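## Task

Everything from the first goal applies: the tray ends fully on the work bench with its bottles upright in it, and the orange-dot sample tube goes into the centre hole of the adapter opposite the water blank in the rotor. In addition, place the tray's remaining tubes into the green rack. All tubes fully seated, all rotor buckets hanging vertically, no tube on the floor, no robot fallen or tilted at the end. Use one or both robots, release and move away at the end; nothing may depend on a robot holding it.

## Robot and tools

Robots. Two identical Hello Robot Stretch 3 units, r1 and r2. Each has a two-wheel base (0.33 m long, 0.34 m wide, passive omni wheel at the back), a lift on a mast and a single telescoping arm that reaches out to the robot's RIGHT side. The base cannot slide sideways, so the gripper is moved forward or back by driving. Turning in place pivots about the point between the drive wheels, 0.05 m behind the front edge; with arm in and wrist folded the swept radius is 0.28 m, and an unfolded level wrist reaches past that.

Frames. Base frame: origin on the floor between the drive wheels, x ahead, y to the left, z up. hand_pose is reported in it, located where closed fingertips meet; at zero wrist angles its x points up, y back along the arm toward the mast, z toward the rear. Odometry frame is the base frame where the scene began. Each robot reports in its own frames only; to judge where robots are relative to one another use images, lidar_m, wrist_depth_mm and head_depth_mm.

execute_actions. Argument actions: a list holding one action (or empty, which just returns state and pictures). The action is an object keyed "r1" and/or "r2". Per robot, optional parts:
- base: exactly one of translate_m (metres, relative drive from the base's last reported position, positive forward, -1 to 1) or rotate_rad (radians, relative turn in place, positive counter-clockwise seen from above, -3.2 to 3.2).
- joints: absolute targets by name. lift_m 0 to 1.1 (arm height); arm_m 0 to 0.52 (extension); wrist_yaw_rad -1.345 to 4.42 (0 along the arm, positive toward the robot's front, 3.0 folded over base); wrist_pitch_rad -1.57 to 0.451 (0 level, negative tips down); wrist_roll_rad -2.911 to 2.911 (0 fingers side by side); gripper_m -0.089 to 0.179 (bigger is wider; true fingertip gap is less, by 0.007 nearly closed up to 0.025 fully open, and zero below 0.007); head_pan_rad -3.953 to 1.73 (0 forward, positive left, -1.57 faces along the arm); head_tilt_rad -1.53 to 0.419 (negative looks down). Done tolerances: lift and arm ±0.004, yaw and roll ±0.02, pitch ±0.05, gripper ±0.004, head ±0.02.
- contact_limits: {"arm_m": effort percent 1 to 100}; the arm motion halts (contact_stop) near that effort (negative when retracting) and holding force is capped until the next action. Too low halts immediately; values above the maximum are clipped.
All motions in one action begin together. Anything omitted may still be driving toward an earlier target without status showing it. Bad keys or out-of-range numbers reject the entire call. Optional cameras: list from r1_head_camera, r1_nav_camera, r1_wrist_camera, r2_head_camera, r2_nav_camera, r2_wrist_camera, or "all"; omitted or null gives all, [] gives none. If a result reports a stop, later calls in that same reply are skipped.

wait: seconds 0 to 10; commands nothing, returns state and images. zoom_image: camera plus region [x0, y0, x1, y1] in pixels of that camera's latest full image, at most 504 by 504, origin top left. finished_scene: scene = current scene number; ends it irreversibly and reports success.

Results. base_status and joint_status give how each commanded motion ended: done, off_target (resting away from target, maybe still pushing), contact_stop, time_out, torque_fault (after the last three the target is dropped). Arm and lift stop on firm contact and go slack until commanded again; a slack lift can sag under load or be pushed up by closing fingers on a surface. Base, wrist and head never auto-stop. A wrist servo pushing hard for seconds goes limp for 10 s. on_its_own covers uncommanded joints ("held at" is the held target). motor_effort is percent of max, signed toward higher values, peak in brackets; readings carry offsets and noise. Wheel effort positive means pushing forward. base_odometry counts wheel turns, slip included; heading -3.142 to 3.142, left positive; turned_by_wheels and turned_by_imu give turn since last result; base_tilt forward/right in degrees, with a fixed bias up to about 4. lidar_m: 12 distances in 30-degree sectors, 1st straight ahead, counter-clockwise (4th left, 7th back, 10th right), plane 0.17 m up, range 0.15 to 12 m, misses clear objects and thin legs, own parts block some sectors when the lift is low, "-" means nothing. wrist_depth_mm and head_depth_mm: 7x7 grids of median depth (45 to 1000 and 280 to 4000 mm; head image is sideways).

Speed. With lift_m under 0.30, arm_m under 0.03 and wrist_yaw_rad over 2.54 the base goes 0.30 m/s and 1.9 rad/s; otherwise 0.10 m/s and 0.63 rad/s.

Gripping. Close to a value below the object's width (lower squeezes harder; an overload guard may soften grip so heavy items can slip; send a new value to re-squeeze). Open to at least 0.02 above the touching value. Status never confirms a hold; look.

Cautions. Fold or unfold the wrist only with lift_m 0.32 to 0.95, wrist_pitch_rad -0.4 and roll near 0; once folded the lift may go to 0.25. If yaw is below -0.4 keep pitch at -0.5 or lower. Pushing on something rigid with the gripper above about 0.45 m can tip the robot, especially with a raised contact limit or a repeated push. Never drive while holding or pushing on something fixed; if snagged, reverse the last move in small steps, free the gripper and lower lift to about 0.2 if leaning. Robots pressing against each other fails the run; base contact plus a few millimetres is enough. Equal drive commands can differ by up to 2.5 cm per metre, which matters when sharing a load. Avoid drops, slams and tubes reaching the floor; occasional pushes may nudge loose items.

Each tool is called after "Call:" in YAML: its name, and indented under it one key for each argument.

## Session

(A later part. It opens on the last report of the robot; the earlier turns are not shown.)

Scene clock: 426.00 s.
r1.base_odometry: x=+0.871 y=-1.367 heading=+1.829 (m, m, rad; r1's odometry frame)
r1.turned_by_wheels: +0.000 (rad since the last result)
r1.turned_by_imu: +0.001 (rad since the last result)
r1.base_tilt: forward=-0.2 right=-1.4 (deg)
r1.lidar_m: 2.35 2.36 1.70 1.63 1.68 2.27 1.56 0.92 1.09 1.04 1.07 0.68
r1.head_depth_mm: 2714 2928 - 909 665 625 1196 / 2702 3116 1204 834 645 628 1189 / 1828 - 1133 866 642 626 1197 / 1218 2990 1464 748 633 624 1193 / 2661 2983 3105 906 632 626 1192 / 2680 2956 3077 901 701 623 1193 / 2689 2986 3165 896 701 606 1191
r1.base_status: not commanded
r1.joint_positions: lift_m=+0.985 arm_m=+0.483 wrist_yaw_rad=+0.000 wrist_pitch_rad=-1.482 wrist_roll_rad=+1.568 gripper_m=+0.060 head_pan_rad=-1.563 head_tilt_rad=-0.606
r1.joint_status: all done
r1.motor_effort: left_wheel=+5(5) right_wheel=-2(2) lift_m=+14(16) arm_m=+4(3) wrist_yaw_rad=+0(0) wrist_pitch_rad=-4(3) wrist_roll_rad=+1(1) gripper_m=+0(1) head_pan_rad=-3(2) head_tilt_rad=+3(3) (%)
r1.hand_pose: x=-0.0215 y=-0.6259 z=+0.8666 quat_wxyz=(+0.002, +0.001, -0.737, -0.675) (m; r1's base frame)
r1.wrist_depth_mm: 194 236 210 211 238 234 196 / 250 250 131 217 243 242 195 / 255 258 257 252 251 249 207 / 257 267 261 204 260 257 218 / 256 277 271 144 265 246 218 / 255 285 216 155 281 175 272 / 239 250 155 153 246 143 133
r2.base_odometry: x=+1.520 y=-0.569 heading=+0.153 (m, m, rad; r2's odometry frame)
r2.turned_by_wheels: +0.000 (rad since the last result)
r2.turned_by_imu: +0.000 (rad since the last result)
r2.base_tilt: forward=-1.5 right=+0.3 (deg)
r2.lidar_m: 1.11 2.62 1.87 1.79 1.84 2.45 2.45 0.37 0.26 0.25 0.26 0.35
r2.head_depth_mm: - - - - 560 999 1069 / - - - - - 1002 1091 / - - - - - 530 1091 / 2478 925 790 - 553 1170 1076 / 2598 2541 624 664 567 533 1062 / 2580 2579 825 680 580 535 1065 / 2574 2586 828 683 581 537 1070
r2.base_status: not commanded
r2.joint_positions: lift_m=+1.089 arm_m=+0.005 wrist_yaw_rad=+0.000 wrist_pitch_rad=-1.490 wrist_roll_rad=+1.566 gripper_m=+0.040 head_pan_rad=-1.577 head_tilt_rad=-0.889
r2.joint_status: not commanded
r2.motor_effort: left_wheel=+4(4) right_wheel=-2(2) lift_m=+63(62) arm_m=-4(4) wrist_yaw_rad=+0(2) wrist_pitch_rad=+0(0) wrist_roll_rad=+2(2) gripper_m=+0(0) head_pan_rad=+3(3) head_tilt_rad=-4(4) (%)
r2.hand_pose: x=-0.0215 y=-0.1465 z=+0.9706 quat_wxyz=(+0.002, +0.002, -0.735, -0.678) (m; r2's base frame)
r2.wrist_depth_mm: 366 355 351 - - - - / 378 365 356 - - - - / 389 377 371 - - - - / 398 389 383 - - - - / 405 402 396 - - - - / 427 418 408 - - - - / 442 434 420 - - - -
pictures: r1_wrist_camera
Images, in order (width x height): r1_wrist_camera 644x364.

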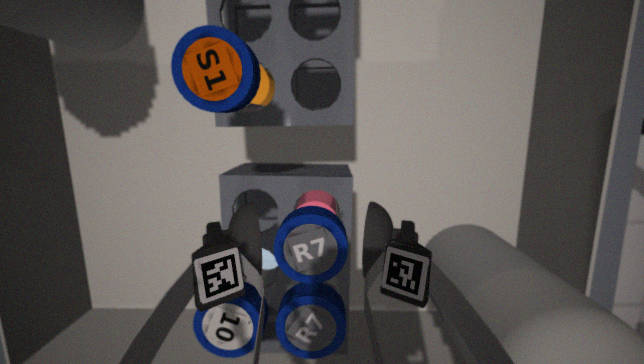

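Call:
execute_actions:
  actions:
    - {"r1":{"joints":{"lift_m":0.977}}}
  cameras: []

Call:
execute_actions:
  actions:
    - {"r1":{"joints":{"gripper_m":0.01}}}
  cameras: ["r1_wrist_camera"]

Call:
execute_actions:
  actions:
    - {"r1":{"joints":{"lift_m":1.098}}}
  cameras: ["r1_wrist_camera","r1_head_camera"]

Scene clock: 433.17 s.
r1.base_odometry: x=+0.871 y=-1.367 heading=+1.829 (m, m, rad; r1's odometry frame)
r1.turned_by_wheels: +0.000 (rad since the last result)
r1.turned_by_imu: +0.001 (rad since the last result)
r1.base_tilt: forward=-0.3 right=-1.5 (deg)
r1.lidar_m: 2.35 2.36 1.69 1.63 1.68 2.26 1.57 0.92 1.08 1.04 1.07 0.68
r1.head_depth_mm: 2669 2952 - 893 664 626 1196 / 2675 2913 1194 835 645 626 1194 / 2579 - 1144 866 643 624 1188 / 1214 2952 1480 756 632 625 1194 / 2662 2988 3099 904 635 626 1194 / 2680 2986 3056 903 704 624 1185 / 2636 2993 3065 896 703 606 1195
r1.base_status: not commanded
r1.joint_positions: lift_m=+0.977 arm_m=+0.483 wrist_yaw_rad=+0.000 wrist_pitch_rad=-1.482 wrist_roll_rad=+1.568 gripper_m=+0.060 head_pan_rad=-1.563 head_tilt_rad=-0.606
r1.joint_status: all done
r1.motor_effort: left_wheel=+5(5) right_wheel=-3(3) lift_m=+14(16) arm_m=+4(3) wrist_yaw_rad=-1(0) wrist_pitch_rad=-4(4) wrist_roll_rad=+1(1) gripper_m=+0(0) head_pan_rad=-2(3) head_tilt_rad=+3(3) (%)
r1.hand_pose: x=-0.0215 y=-0.6259 z=+0.8586 quat_wxyz=(+0.002, +0.001, -0.737, -0.675) (m; r1's base frame)
r1.wrist_depth_mm: 193 231 177 178 230 228 185 / 244 242 123 216 237 234 185 / 249 250 248 245 243 241 195 / 255 258 251 203 253 249 206 / 256 266 262 135 256 245 206 / 255 277 208 147 272 175 206 / 239 251 145 144 247 142 129
r2.base_odometry: x=+1.520 y=-0.569 heading=+0.153 (m, m, rad; r2's odometry frame)
r2.turned_by_wheels: +0.000 (rad since the last result)
r2.turned_by_imu: +0.000 (rad since the last result)
r2.base_tilt: forward=-1.5 right=+0.3 (deg)
r2.lidar_m: 1.11 2.63 1.88 1.78 1.83 2.45 2.45 0.37 0.26 0.25 0.26 0.35
r2.head_depth_mm: - - - - 559 1002 1075 / - - - - - 1004 1091 / - - - - - 530 1091 / 2452 923 788 - 552 1175 1076 / 2606 2530 626 664 565 534 1064 / 2562 2571 826 679 579 535 1066 / 2589 2586 826 682 581 536 1071
r2.base_status: not commanded
r2.joint_positions: lift_m=+1.089 arm_m=+0.005 wrist_yaw_rad=+0.000 wrist_pitch_rad=-1.490 wrist_roll_rad=+1.566 gripper_m=+0.040 head_pan_rad=-1.577 head_tilt_rad=-0.889
r2.joint_status: not commanded
r2.motor_effort: left_wheel=+4(4) right_wheel=-2(2) lift_m=+62(62) arm_m=-4(4) wrist_yaw_rad=+0(1) wrist_pitch_rad=+0(0) wrist_roll_rad=+2(2) gripper_m=+0(0) head_pan_rad=+3(3) head_tilt_rad=-3(4) (%)
r2.hand_pose: x=-0.0215 y=-0.1465 z=+0.9706 quat_wxyz=(+0.002, +0.002, -0.735, -0.678) (m; r2's base frame)
r2.wrist_depth_mm: 363 354 350 - - - 996 / 379 366 357 - - - - / 383 382 371 - - - - / 397 392 379 - - - - / 410 404 396 - - - - / 428 421 410 - - - - / 447 431 420 - - - -
pictures: none
No camera images: the call's "cameras" was empty. Leave "cameras" out to get every camera's image.

Scene clock: 434.17 s.
r1.base_odometry: x=+0.871 y=-1.367 heading=+1.829 (m, m, rad; r1's odometry frame)
r1.turned_by_wheels: +0.000 (rad since the last result)
r1.turned_by_imu: +0.000 (rad since the last result)
r1.base_tilt: forward=-0.3 right=-1.3 (deg)
r1.lidar_m: 2.35 2.36 1.70 1.63 1.68 2.27 1.56 0.92 1.09 1.04 1.08 0.68
r1.head_depth_mm: 2710 2963 - 888 664 626 1193 / 2698 2927 1203 838 645 628 1191 / 2576 - 1137 868 643 626 1190 / 1214 3021 1489 738 632 623 1195 / 2679 3016 3137 905 634 623 1192 / 2681 3032 3084 904 699 622 1183 / 2670 2981 3122 896 705 608 1193
r1.base_status: not commanded
r1.joint_positions: lift_m=+0.977 arm_m=+0.483 wrist_yaw_rad=+0.000 wrist_pitch_rad=-1.482 wrist_roll_rad=+1.568 gripper_m=+0.011 head_pan_rad=-1.563 head_tilt_rad=-0.606
r1.joint_status: all done
r1.motor_effort: left_wheel=+5(5) right_wheel=-2(2) lift_m=+14(14) arm_m=+4(4) wrist_yaw_rad=+0(0) wrist_pitch_rad=-4(4) wrist_roll_rad=+1(1) gripper_m=-10(84) head_pan_rad=-3(3) head_tilt_rad=+3(2) (%)
r1.hand_pose: x=-0.0215 y=-0.6259 z=+0.8586 quat_wxyz=(+0.002, +0.001, -0.737, -0.675) (m; r1's base frame)
r1.wrist_depth_mm: 192 232 177 178 230 228 185 / 243 241 123 216 237 235 186 / 250 250 248 246 244 241 195 / 254 258 252 199 252 248 206 / 255 266 263 132 258 245 206 / 255 277 225 135 227 175 206 / 240 250 145 144 247 146 129
r2.base_odometry: x=+1.520 y=-0.569 heading=+0.153 (m, m, rad; r2's odometry frame)
r2.turned_by_wheels: +0.000 (rad since the last result)
r2.turned_by_imu: +0.000 (rad since the last result)
r2.base_tilt: forward=-1.6 right=+0.3 (deg)
r2.lidar_m: 1.11 2.63 1.87 1.78 1.83 2.44 2.45 0.37 0.26 0.25 0.26 0.35
r2.head_depth_mm: - - - - 559 1003 1071 / - - - - - 1005 1090 / - - - - - 531 1091 / 2444 921 790 - 553 1173 1081 / 2585 2540 624 663 568 534 1067 / 2594 2582 824 680 580 535 1068 / 2590 2549 829 683 582 536 1071
r2.base_status: not commanded
r2.joint_positions: lift_m=+1.089 arm_m=+0.005 wrist_yaw_rad=+0.000 wrist_pitch_rad=-1.490 wrist_roll_rad=+1.566 gripper_m=+0.040 head_pan_rad=-1.577 head_tilt_rad=-0.889
r2.joint_status: not commanded
r2.motor_effort: left_wheel=+4(4) right_wheel=-2(2) lift_m=+62(62) arm_m=-4(4) wrist_yaw_rad=-1(0) wrist_pitch_rad=+0(0) wrist_roll_rad=+2(2) gripper_m=+0(1) head_pan_rad=+3(3) head_tilt_rad=-4(3) (%)
r2.hand_pose: x=-0.0215 y=-0.1465 z=+0.9706 quat_wxyz=(+0.002, +0.002, -0.735, -0.678) (m; r2's base frame)
r2.wrist_depth_mm: 366 354 349 - - - 981 / 375 364 358 - - - - / 383 376 369 - - - - / 400 390 378 - - - - / 404 409 397 - - - - / 429 414 411 - - - - / 448 429 422 - - - -
pictures: r1_wrist_camera
Images, in order (width x height): r1_wrist_camera 644x364.

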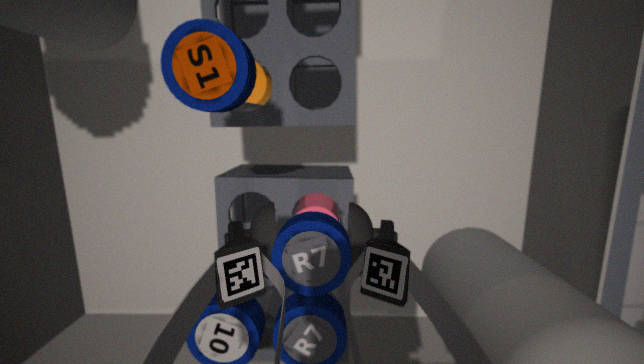

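Scene clock: 436.10 s.
r1.base_odometry: x=+0.871 y=-1.367 heading=+1.829 (m, m, rad; r1's odometry frame)
r1.turned_by_wheels: +0.000 (rad since the last result)
r1.turned_by_imu: +0.000 (rad since the last result)
r1.base_tilt: forward=-0.2 right=-1.4 (deg)
r1.lidar_m: 2.35 2.37 1.70 1.63 1.68 2.26 1.57 0.92 1.08 1.04 1.07 0.68
r1.head_depth_mm: 2763 3002 3164 908 665 627 1195 / 2723 2976 3159 837 645 625 1187 / - 3019 3103 866 644 625 1186 / 2608 3082 1539 766 633 625 1193 / 2659 2999 3133 901 633 627 1186 / 2646 2983 3116 905 704 623 1194 / 2649 3018 3068 897 703 604 1188
r1.base_status: not commanded
r1.joint_positions: lift_m=+1.098 arm_m=+0.483 wrist_yaw_rad=+0.000 wrist_pitch_rad=-1.482 wrist_roll_rad=+1.568 gripper_m=+0.011 head_pan_rad=-1.563 head_tilt_rad=-0.606
r1.joint_status: all done
r1.motor_effort: left_wheel=+5(5) right_wheel=-3(3) lift_m=+22(25) arm_m=+4(3) wrist_yaw_rad=+0(0) wrist_pitch_rad=-4(4) wrist_roll_rad=+0(1) gripper_m=-9(9) head_pan_rad=-3(3) head_tilt_rad=+2(3) (%)
r1.hand_pose: x=-0.0215 y=-0.6259 z=+0.9790 quat_wxyz=(+0.002, +0.001, -0.737, -0.675) (m; r1's base frame)
r1.wrist_depth_mm: 230 243 345 334 343 338 - / 366 333 357 347 352 349 - / 379 361 371 367 363 360 - / 391 382 381 349 376 372 - / 403 387 393 132 289 381 - / 417 414 395 135 249 238 - / 434 429 427 427 420 417 -
r2.base_odometry: x=+1.520 y=-0.569 heading=+0.153 (m, m, rad; r2's odometry frame)
r2.turned_by_wheels: +0.000 (rad since the last result)
r2.turned_by_imu: +0.000 (rad since the last result)
r2.base_tilt: forward=-1.5 right=+0.2 (deg)
r2.lidar_m: 1.11 2.62 1.87 1.78 1.83 2.45 2.45 0.37 0.27 0.25 0.26 0.35
r2.head_depth_mm: - - - - 559 999 1070 / - - - - - 1004 1091 / - - - - - 530 1092 / 2577 926 789 - 551 1170 1080 / 2587 2541 626 663 565 534 1066 / 2569 2563 825 681 580 534 1068 / 2573 2557 828 683 583 537 1069
r2.base_status: not commanded
r2.joint_positions: lift_m=+1.089 arm_m=+0.005 wrist_yaw_rad=+0.000 wrist_pitch_rad=-1.490 wrist_roll_rad=+1.566 gripper_m=+0.040 head_pan_rad=-1.577 head_tilt_rad=-0.889
r2.joint_status: not commanded
r2.motor_effort: left_wheel=+3(4) right_wheel=-2(2) lift_m=+63(62) arm_m=-4(4) wrist_yaw_rad=+0(1) wrist_pitch_rad=+0(0) wrist_roll_rad=+2(2) gripper_m=+0(0) head_pan_rad=+3(3) head_tilt_rad=-4(4) (%)
r2.hand_pose: x=-0.0215 y=-0.1465 z=+0.9706 quat_wxyz=(+0.002, +0.002, -0.735, -0.678) (m; r2's base frame)
r2.wrist_depth_mm: 365 357 347 - - - 981 / 373 368 357 - - - - / 386 379 372 - - - - / 395 388 383 - - - - / 407 407 398 - - - - / 428 417 410 - - - - / 444 430 422 - - - -
pictures: r1_head_camera (sideways: a quarter turn clockwise sets it upright), r1_wrist_camera
Images, in order (width x height): r1_head_camera 896x504, r1_wrist_camera 644x364.

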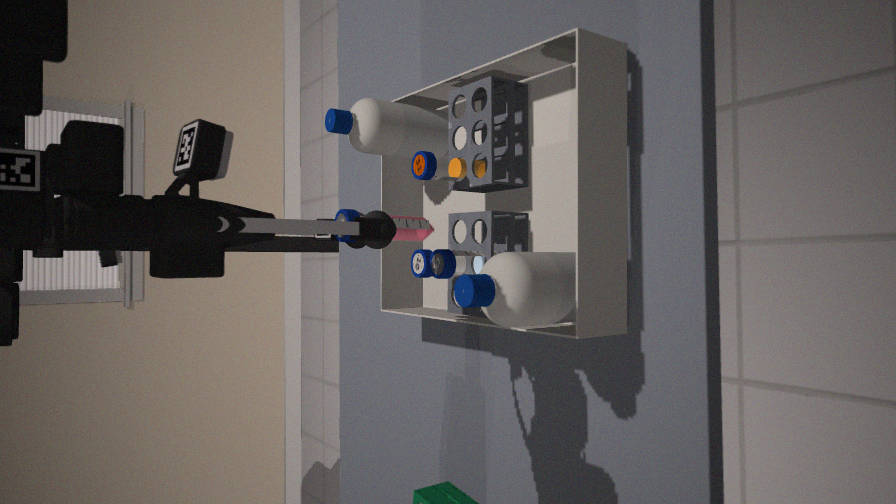

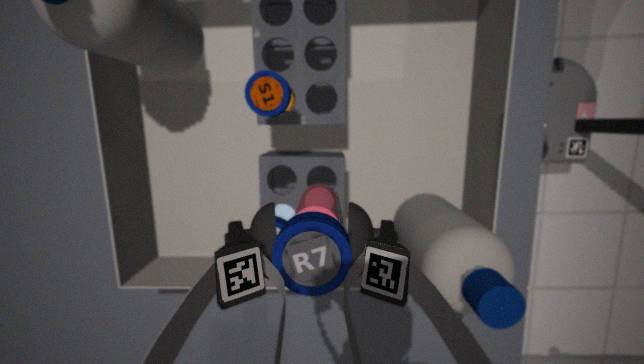

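Call:
execute_actions:
  actions:
    - {"r1":{"joints":{"arm_m":0.24}}}
  cameras: ["r1_head_camera"]

Call:
execute_actions:
  actions:
    - {"r1":{"base":{"rotate_rad":-0.15}}}
  cameras: []

Call:
execute_actions:
  actions:
    - {"r1":{"base":{"translate_m":0.47}}}
  cameras: []

Call:
execute_actions:
  actions:
    - {"r1":{"base":{"rotate_rad":0.15}}}
  cameras: []

Call:
execute_actions:
  actions:
    - {"r1":{"joints":{"arm_m":0.45}}}
  cameras: ["r1_head_camera","r1_wrist_camera"]

Scene clock: 452.10 s.
r1.base_odometry: x=+0.871 y=-1.367 heading=+1.829 (m, m, rad; r1's odometry frame)
r1.turned_by_wheels: +0.000 (rad since the last result)
r1.turned_by_imu: +0.001 (rad since the last result)
r1.base_tilt: forward=-0.3 right=-1.3 (deg)
r1.lidar_m: 2.35 2.37 1.70 1.63 1.68 2.26 1.57 0.92 1.09 1.04 1.08 0.68
r1.head_depth_mm: 2733 3102 3157 910 665 626 1198 / - 3153 1083 839 647 624 1194 / - - 2048 849 644 627 1190 / 2621 2976 - 767 619 625 1196 / 2677 3004 3149 905 634 623 1187 / 2654 2971 3148 900 704 625 1188 / 2660 2959 3103 899 701 607 1189
r1.base_status: not commanded
r1.joint_positions: lift_m=+1.098 arm_m=+0.240 wrist_yaw_rad=+0.000 wrist_pitch_rad=-1.483 wrist_roll_rad=+1.568 gripper_m=+0.011 head_pan_rad=-1.563 head_tilt_rad=-0.606
r1.joint_status: all done
r1.motor_effort: left_wheel=+5(5) right_wheel=-3(3) lift_m=+22(22) arm_m=-3(1) wrist_yaw_rad=+0(0) wrist_pitch_rad=-4(4) wrist_roll_rad=+0(1) gripper_m=-10(11) head_pan_rad=-3(2) head_tilt_rad=+3(3) (%)
r1.hand_pose: x=-0.0215 y=-0.3835 z=+0.9790 quat_wxyz=(+0.002, +0.001, -0.737, -0.676) (m; r1's base frame)
r1.wrist_depth_mm: 299 349 349 354 - - - / 306 361 358 364 - - - / 379 375 372 376 - - - / 330 379 378 388 - - - / 323 340 279 132 - - - / 352 247 413 135 - - - / 437 431 430 425 - - -
r2.base_odometry: x=+1.520 y=-0.569 heading=+0.153 (m, m, rad; r2's odometry frame)
r2.turned_by_wheels: +0.000 (rad since the last result)
r2.turned_by_imu: +0.000 (rad since the last result)
r2.base_tilt: forward=-1.5 right=+0.3 (deg)
r2.lidar_m: 1.11 2.62 1.87 1.78 1.84 2.44 2.45 0.37 0.26 0.25 0.26 0.35
r2.head_depth_mm: - - - - 559 997 1069 / - - - - - 1004 1091 / - - - - - 530 1091 / 2522 922 790 - 554 1171 1078 / 2594 2540 625 662 568 533 1066 / 2580 2553 822 681 580 534 1065 / 2579 2568 828 684 581 536 1072
r2.base_status: not commanded
r2.joint_positions: lift_m=+1.089 arm_m=+0.005 wrist_yaw_rad=+0.000 wrist_pitch_rad=-1.490 wrist_roll_rad=+1.566 gripper_m=+0.040 head_pan_rad=-1.577 head_tilt_rad=-0.889
r2.joint_status: not commanded
r2.motor_effort: left_wheel=+4(3) right_wheel=-2(2) lift_m=+63(62) arm_m=-4(4) wrist_yaw_rad=+0(1) wrist_pitch_rad=+0(0) wrist_roll_rad=+2(3) gripper_m=+0(1) head_pan_rad=+3(3) head_tilt_rad=-4(3) (%)
r2.hand_pose: x=-0.0215 y=-0.1465 z=+0.9706 quat_wxyz=(+0.002, +0.002, -0.735, -0.678) (m; r2's base frame)
r2.wrist_depth_mm: 366 353 345 - - - 997 / 376 366 358 - - - - / 384 379 372 - - - - / 398 395 380 - - - - / 411 405 394 - - - - / 431 415 406 - - - - / 448 433 421 - - - -
pictures: r1_head_camera (sideways: a quarter turn clockwise sets it upright)
Images, in order (width x height): r1_head_camera 896x504.

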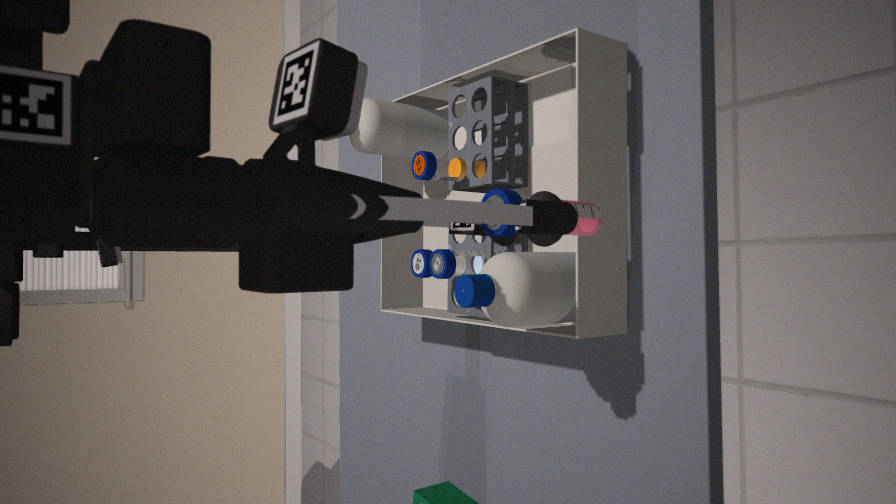

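Scene clock: 453.57 s.
r1.base_odometry: x=+0.871 y=-1.367 heading=+1.679 (m, m, rad; r1's odometry frame)
r1.turned_by_wheels: -0.150 (rad since the last result)
r1.turned_by_imu: -0.150 (rad since the last result)
r1.base_tilt: forward=-0.3 right=-1.4 (deg)
r1.lidar_m: 2.35 2.83 1.80 1.63 1.63 2.00 2.91 0.92 1.15 1.04 1.05 0.67
r1.head_depth_mm: 2921 3369 1272 913 707 1341 1196 / - 3320 1137 907 671 1302 1191 / - - 1172 827 653 1305 1195 / 2700 3026 - 804 644 626 1197 / 1012 2826 2936 863 631 606 1189 / 2588 2943 3154 865 613 609 1193 / 2565 2893 3069 901 702 589 1185
r1.base_status: done
r1.joint_positions: lift_m=+1.098 arm_m=+0.240 wrist_yaw_rad=+0.000 wrist_pitch_rad=-1.483 wrist_roll_rad=+1.568 gripper_m=+0.011 head_pan_rad=-1.563 head_tilt_rad=-0.606
r1.joint_status: not commanded
r1.motor_effort: left_wheel=+5(10) right_wheel=-3(7) lift_m=+22(22) arm_m=-3(3) wrist_yaw_rad=+0(0) wrist_pitch_rad=-4(3) wrist_roll_rad=+1(1) gripper_m=-10(11) head_pan_rad=-3(2) head_tilt_rad=+2(2) (%)
r1.hand_pose: x=-0.0215 y=-0.3835 z=+0.9790 quat_wxyz=(+0.002, +0.001, -0.737, -0.676) (m; r1's base frame)
r1.wrist_depth_mm: 357 354 349 - - - - / 336 362 359 - - - - / 321 373 371 - - - - / 327 380 383 385 - - - / 398 393 395 132 - - - / 414 382 366 135 - - - / 291 360 274 426 - - -
r2.base_odometry: x=+1.520 y=-0.569 heading=+0.153 (m, m, rad; r2's odometry frame)
r2.turned_by_wheels: +0.000 (rad since the last result)
r2.turned_by_imu: +0.000 (rad since the last result)
r2.base_tilt: forward=-1.5 right=+0.3 (deg)
r2.lidar_m: 1.11 2.63 1.87 1.78 1.83 2.45 2.45 0.37 0.26 0.25 0.26 0.35
r2.head_depth_mm: - - - - 559 1001 1070 / - - - - - 1002 1093 / - - - - - 530 1094 / 2459 924 787 - 553 1169 1078 / 2590 2548 625 661 567 533 1066 / 2564 2552 822 680 580 535 1068 / 2577 2577 828 684 581 536 1074
r2.base_status: not commanded
r2.joint_positions: lift_m=+1.089 arm_m=+0.005 wrist_yaw_rad=+0.000 wrist_pitch_rad=-1.490 wrist_roll_rad=+1.566 gripper_m=+0.040 head_pan_rad=-1.577 head_tilt_rad=-0.889
r2.joint_status: not commanded
r2.motor_effort: left_wheel=+3(4) right_wheel=-2(2) lift_m=+63(63) arm_m=-4(4) wrist_yaw_rad=-2(1) wrist_pitch_rad=+0(0) wrist_roll_rad=+2(2) gripper_m=+1(1) head_pan_rad=+2(3) head_tilt_rad=-4(3) (%)
r2.hand_pose: x=-0.0215 y=-0.1465 z=+0.9706 quat_wxyz=(+0.002, +0.002, -0.735, -0.678) (m; r2's base frame)
r2.wrist_depth_mm: 364 354 347 - - - 970 / 374 369 356 - - - - / 385 378 370 - - - - / 400 394 380 - - - - / 408 404 394 - - - - / 427 416 410 - - - - / 450 434 426 - - - -
pictures: none
No camera images: the call's "cameras" was empty. Leave "cameras" out to get every camera's image.

Scene clock: 459.23 s.
r1.base_odometry: x=+0.820 y=-0.900 heading=+1.679 (m, m, rad; r1's odometry frame)
r1.turned_by_wheels: +0.000 (rad since the last result)
r1.turned_by_imu: +0.001 (rad since the last result)
r1.base_tilt: forward=-0.2 right=-1.4 (deg)
r1.lidar_m: 1.88 2.94 1.88 1.70 1.71 2.09 3.34 1.33 1.07 0.96 0.33 2.10
r1.head_depth_mm: 1018 3210 3171 874 709 577 1193 / - 3238 1144 907 705 579 1189 / - - 1337 912 681 577 1174 / 2660 2957 - 805 684 577 1146 / 2593 2882 3121 904 704 576 1112 / 2528 2822 3031 901 703 574 588 / 2515 2792 3019 2121 776 575 521
r1.base_status: done
r1.joint_positions: lift_m=+1.098 arm_m=+0.240 wrist_yaw_rad=+0.000 wrist_pitch_rad=-1.483 wrist_roll_rad=+1.568 gripper_m=+0.011 head_pan_rad=-1.563 head_tilt_rad=-0.606
r1.joint_status: not commanded
r1.motor_effort: left_wheel=+5(11) right_wheel=-3(5) lift_m=+22(22) arm_m=-3(3) wrist_yaw_rad=+0(0) wrist_pitch_rad=-4(3) wrist_roll_rad=+1(1) gripper_m=-9(10) head_pan_rad=-3(3) head_tilt_rad=+3(3) (%)
r1.hand_pose: x=-0.0215 y=-0.3835 z=+0.9790 quat_wxyz=(+0.002, +0.001, -0.737, -0.676) (m; r1's base frame)
r1.wrist_depth_mm: 355 354 351 348 - - - / 369 362 363 356 - - - / 380 376 372 369 369 - - / 334 387 385 382 - - - / 342 401 396 132 - - - / 415 415 414 135 - - - / 436 432 427 422 - - -
r2.base_odometry: x=+1.520 y=-0.569 heading=+0.153 (m, m, rad; r2's odometry frame)
r2.turned_by_wheels: +0.000 (rad since the last result)
r2.turned_by_imu: +0.000 (rad since the last result)
r2.base_tilt: forward=-1.5 right=+0.2 (deg)
r2.lidar_m: 1.11 2.63 1.87 1.78 1.83 2.45 2.45 0.37 0.26 0.25 0.26 0.35
r2.head_depth_mm: - - - - 559 1002 1073 / - - - - - 1000 1092 / - - - - - 530 1093 / 2594 926 788 - 552 1172 1075 / 2591 2551 623 663 567 534 1067 / 2568 2538 825 680 581 535 1065 / 2559 2560 825 685 582 537 1071
r2.base_status: not commanded
r2.joint_positions: lift_m=+1.089 arm_m=+0.005 wrist_yaw_rad=+0.000 wrist_pitch_rad=-1.490 wrist_roll_rad=+1.566 gripper_m=+0.040 head_pan_rad=-1.577 head_tilt_rad=-0.889
r2.joint_status: not commanded
r2.motor_effort: left_wheel=+3(4) right_wheel=-2(2) lift_m=+62(62) arm_m=-4(4) wrist_yaw_rad=+1(1) wrist_pitch_rad=+0(0) wrist_roll_rad=+2(2) gripper_m=+0(0) head_pan_rad=+3(3) head_tilt_rad=-4(4) (%)
r2.hand_pose: x=-0.0215 y=-0.1465 z=+0.9706 quat_wxyz=(+0.002, +0.002, -0.735, -0.678) (m; r2's base frame)
r2.wrist_depth_mm: 362 358 348 - - - 993 / 377 365 358 - - - - / 384 379 372 - - - - / 396 389 378 - - - - / 411 404 388 - - - - / 429 423 407 - - - - / 441 431 424 - - - -
pictures: none
No camera images: the call's "cameras" was empty. Leave "cameras" out to get every camera's image.

Scene clock: 460.87 s.
r1.base_odometry: x=+0.820 y=-0.900 heading=+1.829 (m, m, rad; r1's odometry frame)
r1.turned_by_wheels: +0.150 (rad since the last result)
r1.turned_by_imu: +0.151 (rad since the last result)
r1.base_tilt: forward=-0.2 right=-1.5 (deg)
r1.lidar_m: 1.88 2.48 1.78 1.71 1.76 2.37 1.35 1.33 1.01 0.38 0.33 2.09
r1.head_depth_mm: 2630 1348 3003 907 708 579 1142 / - 3053 2819 907 705 578 1142 / - - 2833 791 684 576 1140 / 2592 2921 - 903 681 577 1142 / 2601 2934 3123 904 705 574 697 / 2587 2879 3100 2233 751 576 698 / 2564 2920 3107 2234 1713 1413 1187
r1.base_status: done
r1.joint_positions: lift_m=+1.098 arm_m=+0.240 wrist_yaw_rad=+0.000 wrist_pitch_rad=-1.483 wrist_roll_rad=+1.568 gripper_m=+0.011 head_pan_rad=-1.563 head_tilt_rad=-0.606
r1.joint_status: not commanded
r1.motor_effort: left_wheel=-3(10) right_wheel=+3(7) lift_m=+22(22) arm_m=-3(3) wrist_yaw_rad=+0(0) wrist_pitch_rad=-3(3) wrist_roll_rad=+1(1) gripper_m=-9(10) head_pan_rad=-2(3) head_tilt_rad=+2(3) (%)
r1.hand_pose: x=-0.0215 y=-0.3835 z=+0.9790 quat_wxyz=(+0.002, +0.001, -0.737, -0.676) (m; r1's base frame)
r1.wrist_depth_mm: 357 354 348 347 - - - / 364 366 361 360 360 - - / 320 372 371 368 370 - - / 333 385 387 382 - - - / 410 400 398 132 - - - / 421 413 413 135 - - - / - - - - - - -
r2.base_odometry: x=+1.520 y=-0.569 heading=+0.153 (m, m, rad; r2's odometry frame)
r2.turned_by_wheels: +0.000 (rad since the last result)
r2.turned_by_imu: +0.000 (rad since the last result)
r2.base_tilt: forward=-1.5 right=+0.2 (deg)
r2.lidar_m: 1.11 2.63 1.87 1.78 1.83 2.45 2.45 0.37 0.27 0.25 0.26 0.35
r2.head_depth_mm: - - - - 559 999 1072 / - - - - - 1004 1089 / - - - - - 530 1092 / 2609 923 789 - 552 1168 1077 / 2599 2528 624 661 566 534 1062 / 2573 2553 822 680 581 534 1064 / 2560 2572 828 683 581 537 1070
r2.base_status: not commanded
r2.joint_positions: lift_m=+1.089 arm_m=+0.005 wrist_yaw_rad=+0.000 wrist_pitch_rad=-1.490 wrist_roll_rad=+1.566 gripper_m=+0.040 head_pan_rad=-1.577 head_tilt_rad=-0.889
r2.joint_status: not commanded
r2.motor_effort: left_wheel=+4(4) right_wheel=-2(2) lift_m=+63(62) arm_m=-4(4) wrist_yaw_rad=-1(1) wrist_pitch_rad=+0(0) wrist_roll_rad=+2(2) gripper_m=+0(1) head_pan_rad=+2(3) head_tilt_rad=-4(3) (%)
r2.hand_pose: x=-0.0215 y=-0.1465 z=+0.9706 quat_wxyz=(+0.002, +0.002, -0.735, -0.678) (m; r2's base frame)
r2.wrist_depth_mm: 364 357 349 - - - 984 / 375 365 358 - - - - / 383 379 367 - - - - / 398 391 381 - - - - / 410 403 394 - - - - / 428 421 413 - - - - / 447 434 422 - - - -
pictures: none
No camera images: the call's "cameras" was empty. Leave "cameras" out to get every camera's image.

Scene clock: 463.67 s.
r1.base_odometry: x=+0.820 y=-0.900 heading=+1.829 (m, m, rad; r1's odometry frame)
r1.turned_by_wheels: +0.000 (rad since the last result)
r1.turned_by_imu: +0.001 (rad since the last result)
r1.base_tilt: forward=-0.2 right=-1.5 (deg)
r1.lidar_m: 1.88 2.47 1.78 1.71 1.76 2.37 1.35 1.32 1.01 0.38 0.33 2.09
r1.head_depth_mm: 2690 2848 2961 907 707 579 1145 / 2641 2915 3131 908 707 577 1140 / - 2889 3160 823 704 576 1145 / 2567 2908 3106 872 706 577 1136 / 2588 2909 3075 902 707 576 692 / 2603 2882 3078 2224 747 573 697 / 2603 2911 3084 2206 1724 1411 1194
r1.base_status: not commanded
r1.joint_positions: lift_m=+1.098 arm_m=+0.450 wrist_yaw_rad=+0.000 wrist_pitch_rad=-1.483 wrist_roll_rad=+1.568 gripper_m=+0.011 head_pan_rad=-1.563 head_tilt_rad=-0.606
r1.joint_status: all done
r1.motor_effort: left_wheel=-3(3) right_wheel=+3(3) lift_m=+22(22) arm_m=+4(4) wrist_yaw_rad=+0(0) wrist_pitch_rad=-4(4) wrist_roll_rad=+1(1) gripper_m=-10(10) head_pan_rad=-2(3) head_tilt_rad=+2(2) (%)
r1.hand_pose: x=-0.0215 y=-0.5928 z=+0.9790 quat_wxyz=(+0.002, +0.001, -0.737, -0.676) (m; r1's base frame)
r1.wrist_depth_mm: 357 354 351 349 347 344 346 / 368 362 357 358 358 353 - / 379 377 344 365 367 365 368 / 389 387 327 379 379 374 - / 402 402 395 132 389 387 - / 419 413 416 135 406 400 - / - - - - - - -
r2.base_odometry: x=+1.520 y=-0.569 heading=+0.153 (m, m, rad; r2's odometry frame)
r2.turned_by_wheels: +0.000 (rad since the last result)
r2.turned_by_imu: +0.000 (rad since the last result)
r2.base_tilt: forward=-1.5 right=+0.3 (deg)
r2.lidar_m: 1.11 2.63 1.87 1.78 1.84 2.45 2.45 0.37 0.26 0.25 0.26 0.35
r2.head_depth_mm: - - - - 560 999 1067 / - - - - - 1002 1091 / - - - - - 531 1094 / 2624 927 787 - 552 1169 1078 / 2581 2536 624 663 567 534 1064 / 2579 2561 823 680 581 534 1069 / 2544 2561 829 685 582 537 1073
r2.base_status: not commanded
r2.joint_positions: lift_m=+1.089 arm_m=+0.005 wrist_yaw_rad=+0.000 wrist_pitch_rad=-1.490 wrist_roll_rad=+1.566 gripper_m=+0.040 head_pan_rad=-1.577 head_tilt_rad=-0.889
r2.joint_status: not commanded
r2.motor_effort: left_wheel=+3(4) right_wheel=-2(2) lift_m=+63(63) arm_m=-5(4) wrist_yaw_rad=+0(0) wrist_pitch_rad=+0(0) wrist_roll_rad=+2(2) gripper_m=+0(0) head_pan_rad=+3(3) head_tilt_rad=-4(5) (%)
r2.hand_pose: x=-0.0215 y=-0.1465 z=+0.9706 quat_wxyz=(+0.002, +0.002, -0.735, -0.678) (m; r2's base frame)
r2.wrist_depth_mm: 366 356 348 - - - 994 / 372 369 361 - - - - / 384 377 370 - - - - / 402 391 380 - - - - / 403 404 397 - - - - / 427 418 413 - - - - / 444 436 426 - - - -
pictures: r1_head_camera (sideways: a quarter turn clockwise sets it upright), r1_wrist_camera
Images, in order (width x height): r1_head_camera 896x504, r1_wrist_camera 644x364.

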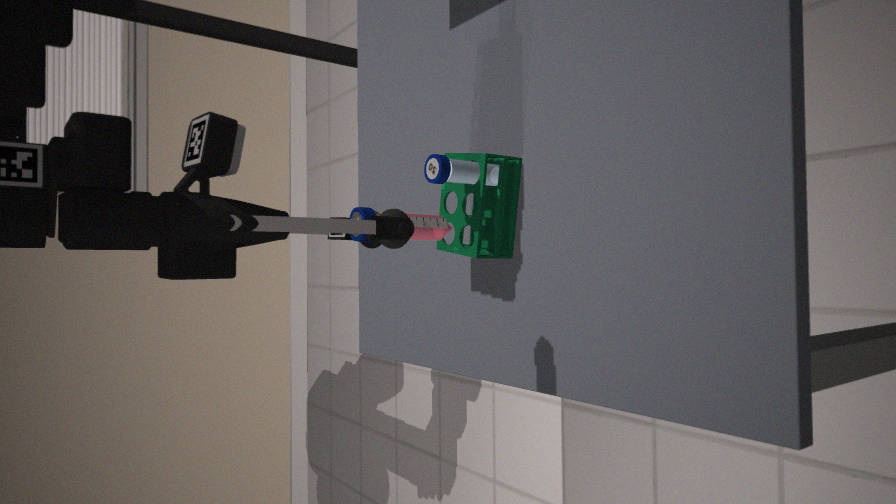

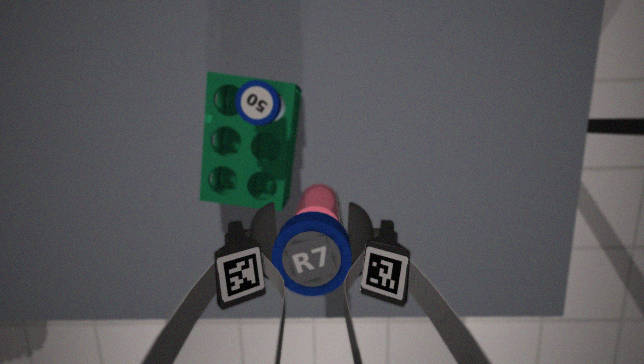

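Call:
execute_actions:
  actions:
    - {"r1":{"base":{"translate_m":0.008},"joints":{"arm_m":0.5}}}
  cameras: []

Call:
execute_actions:
  actions:
    - {"r1":{"joints":{"lift_m":1.06}}}
  cameras: ["r1_head_camera","r1_wrist_camera"]

Call:
zoom_image:
  camera: "r1_head_camera"
  region: [320,130,560,310]

Scene clock: 470.97 s.
r1.base_odometry: x=+0.818 y=-0.892 heading=+1.829 (m, m, rad; r1's odometry frame)
r1.turned_by_wheels: +0.000 (rad since the last result)
r1.turned_by_imu: +0.001 (rad since the last result)
r1.base_tilt: forward=-0.2 right=-1.4 (deg)
r1.lidar_m: 1.88 2.49 1.78 1.71 1.76 2.36 1.35 1.34 1.00 0.34 0.33 2.08
r1.head_depth_mm: 2712 2802 2957 912 708 579 1143 / 2678 2884 3110 911 704 577 1146 / - 3022 3101 804 706 576 1136 / 2601 2953 3103 865 702 578 1142 / 2582 2928 3094 899 705 575 670 / 2599 2867 3099 2209 1570 575 1117 / 2585 2888 3146 2224 1720 1397 1183
r1.base_status: done
r1.joint_positions: lift_m=+1.098 arm_m=+0.500 wrist_yaw_rad=+0.000 wrist_pitch_rad=-1.483 wrist_roll_rad=+1.568 gripper_m=+0.011 head_pan_rad=-1.563 head_tilt_rad=-0.606
r1.joint_status: all done
r1.motor_effort: left_wheel=-3(5) right_wheel=+3(8) lift_m=+22(22) arm_m=+4(5) wrist_yaw_rad=+0(1) wrist_pitch_rad=-4(4) wrist_roll_rad=+1(1) gripper_m=-10(10) head_pan_rad=-2(2) head_tilt_rad=+3(3) (%)
r1.hand_pose: x=-0.0215 y=-0.6428 z=+0.9790 quat_wxyz=(+0.002, +0.001, -0.737, -0.676) (m; r1's base frame)
r1.wrist_depth_mm: 356 353 351 347 345 345 342 / 369 366 359 354 355 351 348 / 377 375 371 343 368 366 363 / 389 388 384 373 378 378 373 / 404 401 396 132 390 387 387 / 417 416 411 135 401 400 402 / - - - - - - -
r2.base_odometry: x=+1.520 y=-0.569 heading=+0.153 (m, m, rad; r2's odometry frame)
r2.turned_by_wheels: +0.000 (rad since the last result)
r2.turned_by_imu: +0.000 (rad since the last result)
r2.base_tilt: forward=-1.5 right=+0.3 (deg)
r2.lidar_m: 1.11 2.64 1.87 1.78 1.84 2.44 2.45 0.37 0.26 0.25 0.26 0.35
r2.head_depth_mm: - - - - 558 1001 1071 / - - - - - 1006 1090 / - - - - - 530 1091 / 2620 926 789 - 552 1171 1078 / 2573 2533 624 662 567 533 1064 / 2573 2546 824 681 579 534 1065 / 2549 2563 830 682 582 537 1070
r2.base_status: not commanded
r2.joint_positions: lift_m=+1.089 arm_m=+0.005 wrist_yaw_rad=+0.000 wrist_pitch_rad=-1.490 wrist_roll_rad=+1.566 gripper_m=+0.040 head_pan_rad=-1.577 head_tilt_rad=-0.889
r2.joint_status: not commanded
r2.motor_effort: left_wheel=+4(4) right_wheel=-2(2) lift_m=+63(62) arm_m=-4(4) wrist_yaw_rad=+0(2) wrist_pitch_rad=+0(0) wrist_roll_rad=+2(2) gripper_m=+0(0) head_pan_rad=+3(3) head_tilt_rad=-4(4) (%)
r2.hand_pose: x=-0.0215 y=-0.1465 z=+0.9706 quat_wxyz=(+0.002, +0.002, -0.735, -0.678) (m; r2's base frame)
r2.wrist_depth_mm: 365 355 346 - - - 987 / 375 366 361 - - - - / 385 377 368 - - - - / 398 392 382 - - - - / 406 403 395 - - - - / 429 415 408 - - - - / 443 435 426 - - - -
pictures: none
No camera images: the call's "cameras" was empty. Leave "cameras" out to get every camera's image.

Scene clock: 472.13 s.
r1.base_odometry: x=+0.818 y=-0.892 heading=+1.829 (m, m, rad; r1's odometry frame)
r1.turned_by_wheels: +0.000 (rad since the last result)
r1.turned_by_imu: +0.000 (rad since the last result)
r1.base_tilt: forward=-0.2 right=-1.3 (deg)
r1.lidar_m: 1.88 2.48 1.78 1.71 1.77 2.37 1.35 1.34 1.00 0.34 0.33 2.08
r1.head_depth_mm: - 2940 2984 912 706 579 1151 / 2595 2939 3156 908 708 578 1143 / - 2944 3138 806 704 577 1145 / 2558 2824 3079 866 702 577 1144 / 2581 2937 3127 904 702 578 670 / 2576 2892 3132 2224 1575 576 1114 / 2599 2926 3037 2217 1722 1405 1194
r1.base_status: not commanded
r1.joint_positions: lift_m=+1.060 arm_m=+0.500 wrist_yaw_rad=+0.000 wrist_pitch_rad=-1.483 wrist_roll_rad=+1.568 gripper_m=+0.011 head_pan_rad=-1.563 head_tilt_rad=-0.606
r1.joint_status: all done
r1.motor_effort: left_wheel=-3(3) right_wheel=+3(3) lift_m=+14(22) arm_m=+4(4) wrist_yaw_rad=-1(0) wrist_pitch_rad=-4(4) wrist_roll_rad=+1(1) gripper_m=-9(10) head_pan_rad=-2(2) head_tilt_rad=+2(2) (%)
r1.hand_pose: x=-0.0215 y=-0.6428 z=+0.9416 quat_wxyz=(+0.002, +0.001, -0.737, -0.676) (m; r1's base frame)
r1.wrist_depth_mm: 318 319 316 313 309 308 305 / 327 326 321 264 321 316 316 / 340 337 332 328 329 327 323 / 351 347 342 285 338 338 333 / 364 360 355 132 349 348 345 / 375 373 370 135 362 361 357 / - - - - - - -
r2.base_odometry: x=+1.520 y=-0.569 heading=+0.153 (m, m, rad; r2's odometry frame)
r2.turned_by_wheels: +0.000 (rad since the last result)
r2.turned_by_imu: +0.000 (rad since the last result)
r2.base_tilt: forward=-1.5 right=+0.3 (deg)
r2.lidar_m: 1.11 2.63 1.88 1.78 1.83 2.44 2.45 0.37 0.26 0.25 0.26 0.35
r2.head_depth_mm: - - - - 560 997 1074 / - - - - - 1003 1088 / - - - - - 530 1093 / 2612 925 789 - 552 1166 1073 / 2598 2571 626 662 566 533 1067 / 2589 2564 824 680 579 534 1068 / 2579 2577 827 683 581 536 1069
r2.base_status: not commanded
r2.joint_positions: lift_m=+1.089 arm_m=+0.005 wrist_yaw_rad=+0.000 wrist_pitch_rad=-1.490 wrist_roll_rad=+1.566 gripper_m=+0.040 head_pan_rad=-1.577 head_tilt_rad=-0.889
r2.joint_status: not commanded
r2.motor_effort: left_wheel=+3(4) right_wheel=-2(2) lift_m=+62(62) arm_m=-4(4) wrist_yaw_rad=+1(0) wrist_pitch_rad=+0(0) wrist_roll_rad=+3(2) gripper_m=+0(0) head_pan_rad=+3(3) head_tilt_rad=-3(3) (%)
r2.hand_pose: x=-0.0215 y=-0.1465 z=+0.9706 quat_wxyz=(+0.002, +0.002, -0.735, -0.678) (m; r2's base frame)
r2.wrist_depth_mm: 364 354 347 - - - 995 / 375 366 355 - - - - / 384 379 369 - - - - / 396 389 382 - - - - / 413 404 395 - - - - / 429 415 412 - - - - / 446 432 421 - - - -
pictures: r1_head_camera (sideways: a quarter turn clockwise sets it upright), r1_wrist_camera
Images, in order (width x height): r1_head_camera 896x504, r1_wrist_camera 644x364.

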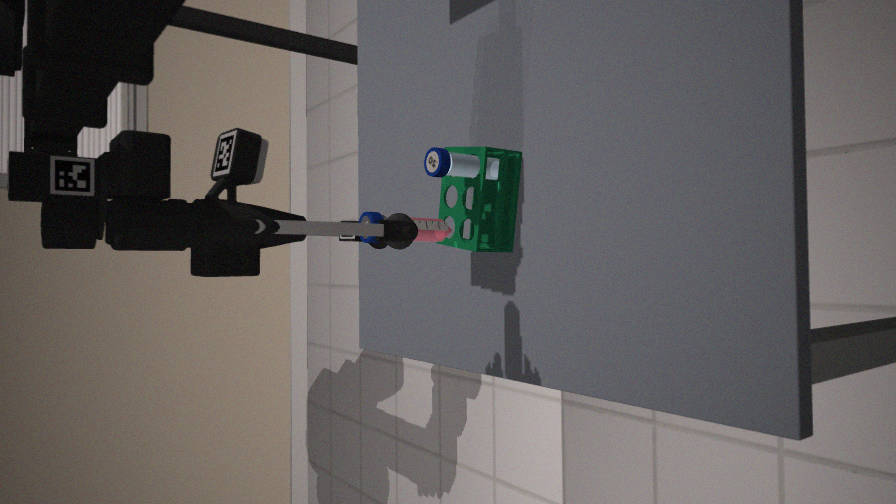

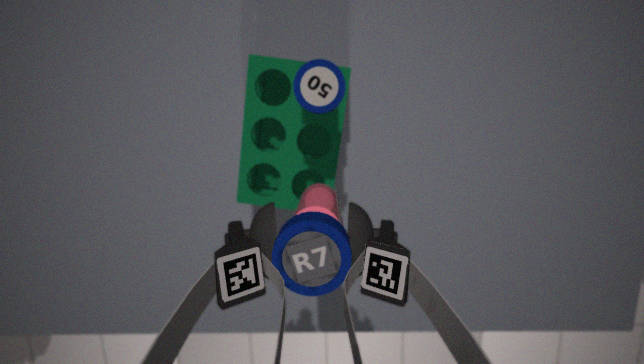

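Region (320, 130, 560, 310) of r1_head_camera's 896x504 image, scaled by 2.100, with more detail than that image has; it fills the top 378 rows of this view, and the rest is white.

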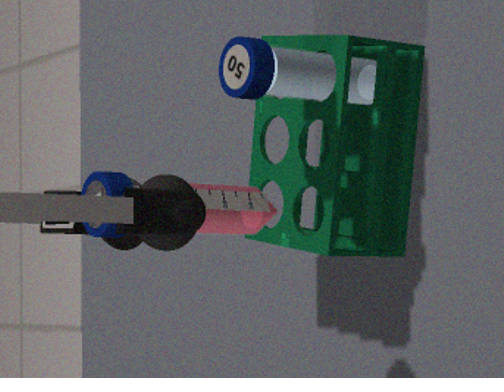

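Call:
execute_actions:
  actions:
    - {"r1":{"joints":{"arm_m":0.508,"lift_m":1.04}}}
  cameras: ["r1_head_camera","r1_wrist_camera"]

Call:
zoom_image:
  camera: "r1_head_camera"
  region: [320,130,560,310]

Scene clock: 478.60 s.
r1.base_odometry: x=+0.818 y=-0.892 heading=+1.829 (m, m, rad; r1's odometry frame)
r1.turned_by_wheels: +0.000 (rad since the last result)
r1.turned_by_imu: +0.001 (rad since the last result)
r1.base_tilt: forward=-0.3 right=-1.4 (deg)
r1.lidar_m: 1.88 2.48 1.78 1.71 1.76 2.37 1.35 1.34 1.00 0.34 0.33 2.08
r1.head_depth_mm: 2531 3000 2901 910 710 578 1146 / 2525 2983 3095 911 705 575 1145 / 2527 - 3019 803 706 577 1146 / 2572 2860 2948 872 705 578 1140 / 2603 2888 3113 906 705 577 668 / 2574 2946 3122 2211 1579 576 1112 / 2598 2865 3084 2223 1721 1401 1193
r1.base_status: not commanded
r1.joint_positions: lift_m=+1.040 arm_m=+0.508 wrist_yaw_rad=+0.000 wrist_pitch_rad=-1.483 wrist_roll_rad=+1.568 gripper_m=+0.011 head_pan_rad=-1.563 head_tilt_rad=-0.606
r1.joint_status: all done
r1.motor_effort: left_wheel=-4(3) right_wheel=+3(3) lift_m=+14(13) arm_m=+3(5) wrist_yaw_rad=+0(0) wrist_pitch_rad=-4(4) wrist_roll_rad=+1(1) gripper_m=-10(10) head_pan_rad=-3(3) head_tilt_rad=+1(2) (%)
r1.hand_pose: x=-0.0215 y=-0.6508 z=+0.9216 quat_wxyz=(+0.002, +0.001, -0.737, -0.676) (m; r1's base frame)
r1.wrist_depth_mm: 299 298 296 294 291 288 288 / 309 306 301 187 299 298 296 / 318 317 312 256 310 307 304 / 331 325 321 261 320 316 315 / 343 336 334 132 327 326 324 / 353 348 350 135 341 338 336 / 367 364 357 358 353 350 346
r2.base_odometry: x=+1.520 y=-0.569 heading=+0.153 (m, m, rad; r2's odometry frame)
r2.turned_by_wheels: +0.000 (rad since the last result)
r2.turned_by_imu: +0.000 (rad since the last result)
r2.base_tilt: forward=-1.5 right=+0.3 (deg)
r2.lidar_m: 1.11 2.62 1.87 1.78 1.83 2.44 2.46 0.37 0.26 0.25 0.26 0.35
r2.head_depth_mm: - - - - 560 998 1072 / - - - - - 1003 1090 / - - - - - 530 1094 / 2592 924 788 - 551 1177 1078 / 2587 2544 625 663 567 533 1066 / 2575 2549 822 680 579 534 1068 / 2591 2551 827 682 582 537 1071
r2.base_status: not commanded
r2.joint_positions: lift_m=+1.089 arm_m=+0.005 wrist_yaw_rad=+0.000 wrist_pitch_rad=-1.490 wrist_roll_rad=+1.566 gripper_m=+0.040 head_pan_rad=-1.577 head_tilt_rad=-0.889
r2.joint_status: not commanded
r2.motor_effort: left_wheel=+4(4) right_wheel=-2(2) lift_m=+63(63) arm_m=-4(4) wrist_yaw_rad=+1(0) wrist_pitch_rad=+0(0) wrist_roll_rad=+2(2) gripper_m=+0(0) head_pan_rad=+2(2) head_tilt_rad=-3(3) (%)
r2.hand_pose: x=-0.0215 y=-0.1465 z=+0.9706 quat_wxyz=(+0.002, +0.002, -0.735, -0.678) (m; r2's base frame)
r2.wrist_depth_mm: 363 357 347 - - - 994 / 370 368 358 - - - - / 386 376 369 - - - - / 395 391 380 - - - - / 405 405 395 - - - - / 427 417 412 - - - - / 451 434 423 - - - -
pictures: r1_head_camera (sideways: a quarter turn clockwise sets it upright), r1_wrist_camera
Images, in order (width x height): r1_head_camera 896x504, r1_wrist_camera 644x364.

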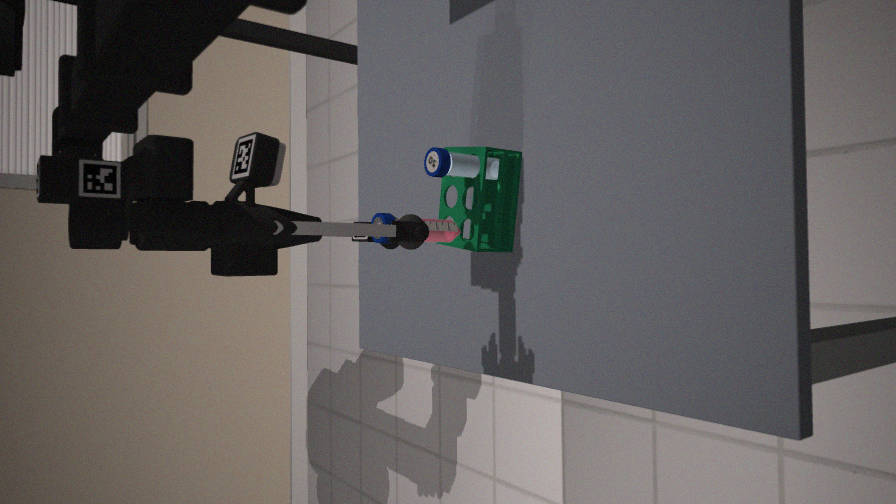

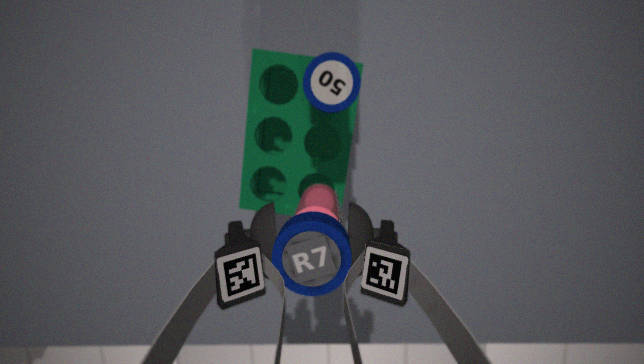

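Region (320, 130, 560, 310) of r1_head_camera's 896x504 image, scaled by 2.100, with more detail than that image has; it fills the top 378 rows of this view, and the rest is white.

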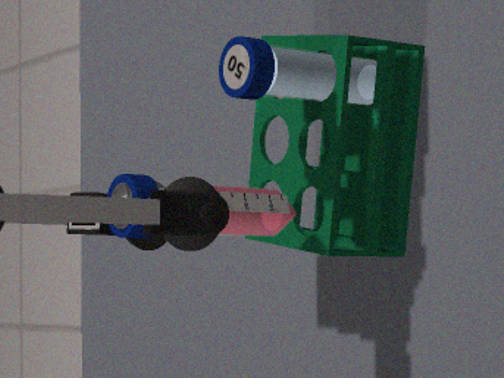

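Call:
execute_actions:
  actions: []
  cameras: ["r1_wrist_camera","r1_head_camera"]

Scene clock: 496.20 s.
r1.base_odometry: x=+0.818 y=-0.892 heading=+1.829 (m, m, rad; r1's odometry frame)
r1.turned_by_wheels: +0.000 (rad since the last result)
r1.turned_by_imu: +0.001 (rad since the last result)
r1.base_tilt: forward=-0.2 right=-1.3 (deg)
r1.lidar_m: 1.88 2.47 1.78 1.71 1.76 2.37 1.35 1.33 1.00 0.34 0.32 2.09
r1.head_depth_mm: 2531 3006 2843 913 705 578 1144 / 2541 2969 3129 908 707 578 1140 / 2535 - 3056 800 703 577 1145 / 2561 2857 2949 870 702 578 1145 / 2608 2930 3162 904 705 575 670 / 2588 2906 3157 2217 1567 576 1115 / 2611 2889 3073 2249 1724 1409 1188
r1.base_status: not commanded
r1.joint_positions: lift_m=+1.040 arm_m=+0.508 wrist_yaw_rad=+0.000 wrist_pitch_rad=-1.483 wrist_roll_rad=+1.568 gripper_m=+0.011 head_pan_rad=-1.563 head_tilt_rad=-0.606
r1.joint_status: all done
r1.motor_effort: left_wheel=-3(3) right_wheel=+3(3) lift_m=+14(13) arm_m=+4(5) wrist_yaw_rad=-1(0) wrist_pitch_rad=-4(4) wrist_roll_rad=+0(1) gripper_m=-10(10) head_pan_rad=-2(3) head_tilt_rad=+4(2) (%)
r1.hand_pose: x=-0.0215 y=-0.6508 z=+0.9216 quat_wxyz=(+0.002, +0.001, -0.737, -0.676) (m; r1's base frame)
r1.wrist_depth_mm: 301 298 297 293 291 289 287 / 310 308 303 187 300 300 296 / 320 318 312 255 308 308 304 / 328 326 320 259 319 317 312 / 342 338 334 132 329 327 323 / 353 351 348 135 340 337 335 / 365 362 362 358 352 348 345
r2.base_odometry: x=+1.520 y=-0.569 heading=+0.153 (m, m, rad; r2's odometry frame)
r2.turned_by_wheels: +0.000 (rad since the last result)
r2.turned_by_imu: +0.000 (rad since the last result)
r2.base_tilt: forward=-1.5 right=+0.3 (deg)
r2.lidar_m: 1.11 2.62 1.87 1.78 1.84 2.45 2.45 0.37 0.26 0.25 0.26 0.35
r2.head_depth_mm: - - - - 559 1002 1073 / - - - - - 1003 1091 / - - - - - 531 1092 / 2608 922 788 - 552 1172 1079 / 2612 2571 625 663 567 534 1066 / 2578 2539 823 679 579 535 1066 / 2579 2551 828 682 582 536 1069
r2.base_status: not commanded
r2.joint_positions: lift_m=+1.089 arm_m=+0.005 wrist_yaw_rad=+0.000 wrist_pitch_rad=-1.490 wrist_roll_rad=+1.566 gripper_m=+0.040 head_pan_rad=-1.577 head_tilt_rad=-0.889
r2.joint_status: not commanded
r2.motor_effort: left_wheel=+3(4) right_wheel=-2(2) lift_m=+62(63) arm_m=-4(4) wrist_yaw_rad=-1(0) wrist_pitch_rad=+0(0) wrist_roll_rad=+2(2) gripper_m=+0(0) head_pan_rad=+3(2) head_tilt_rad=-4(3) (%)
r2.hand_pose: x=-0.0215 y=-0.1465 z=+0.9706 quat_wxyz=(+0.002, +0.002, -0.735, -0.678) (m; r2's base frame)
r2.wrist_depth_mm: 362 356 346 - - - - / 377 367 362 - - - - / 385 381 372 - - - - / 396 390 380 - - - - / 411 405 395 - - - - / 432 414 411 - - - - / 441 430 420 - - - -
pictures: r1_head_camera (sideways: a quarter turn clockwise sets it upright), r1_wrist_camera
Images, in order (width x height): r1_head_camera 896x504, r1_wrist_camera 644x364.

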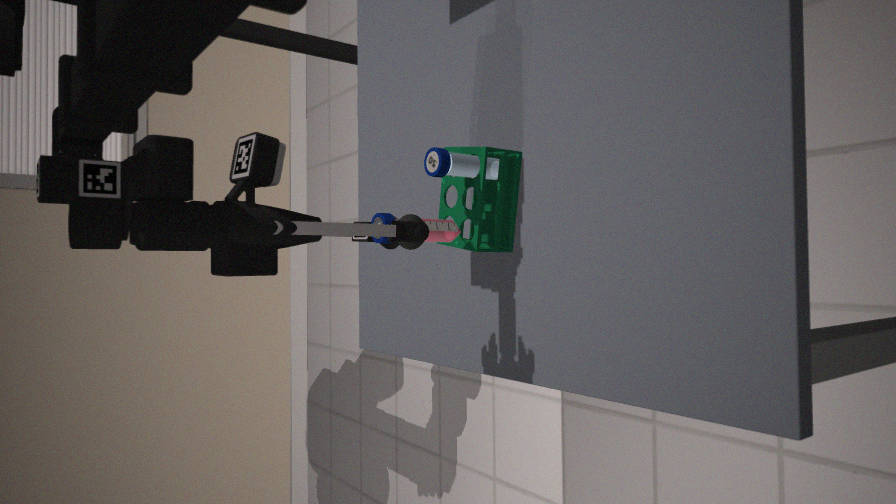

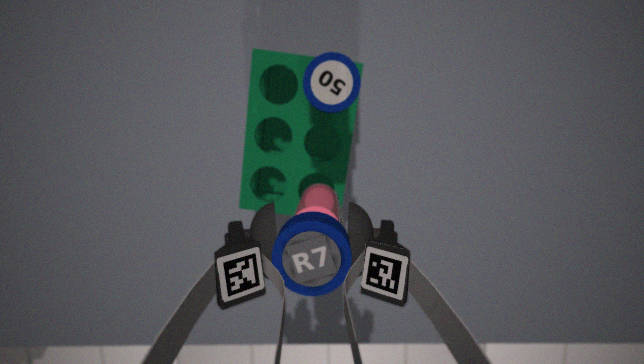

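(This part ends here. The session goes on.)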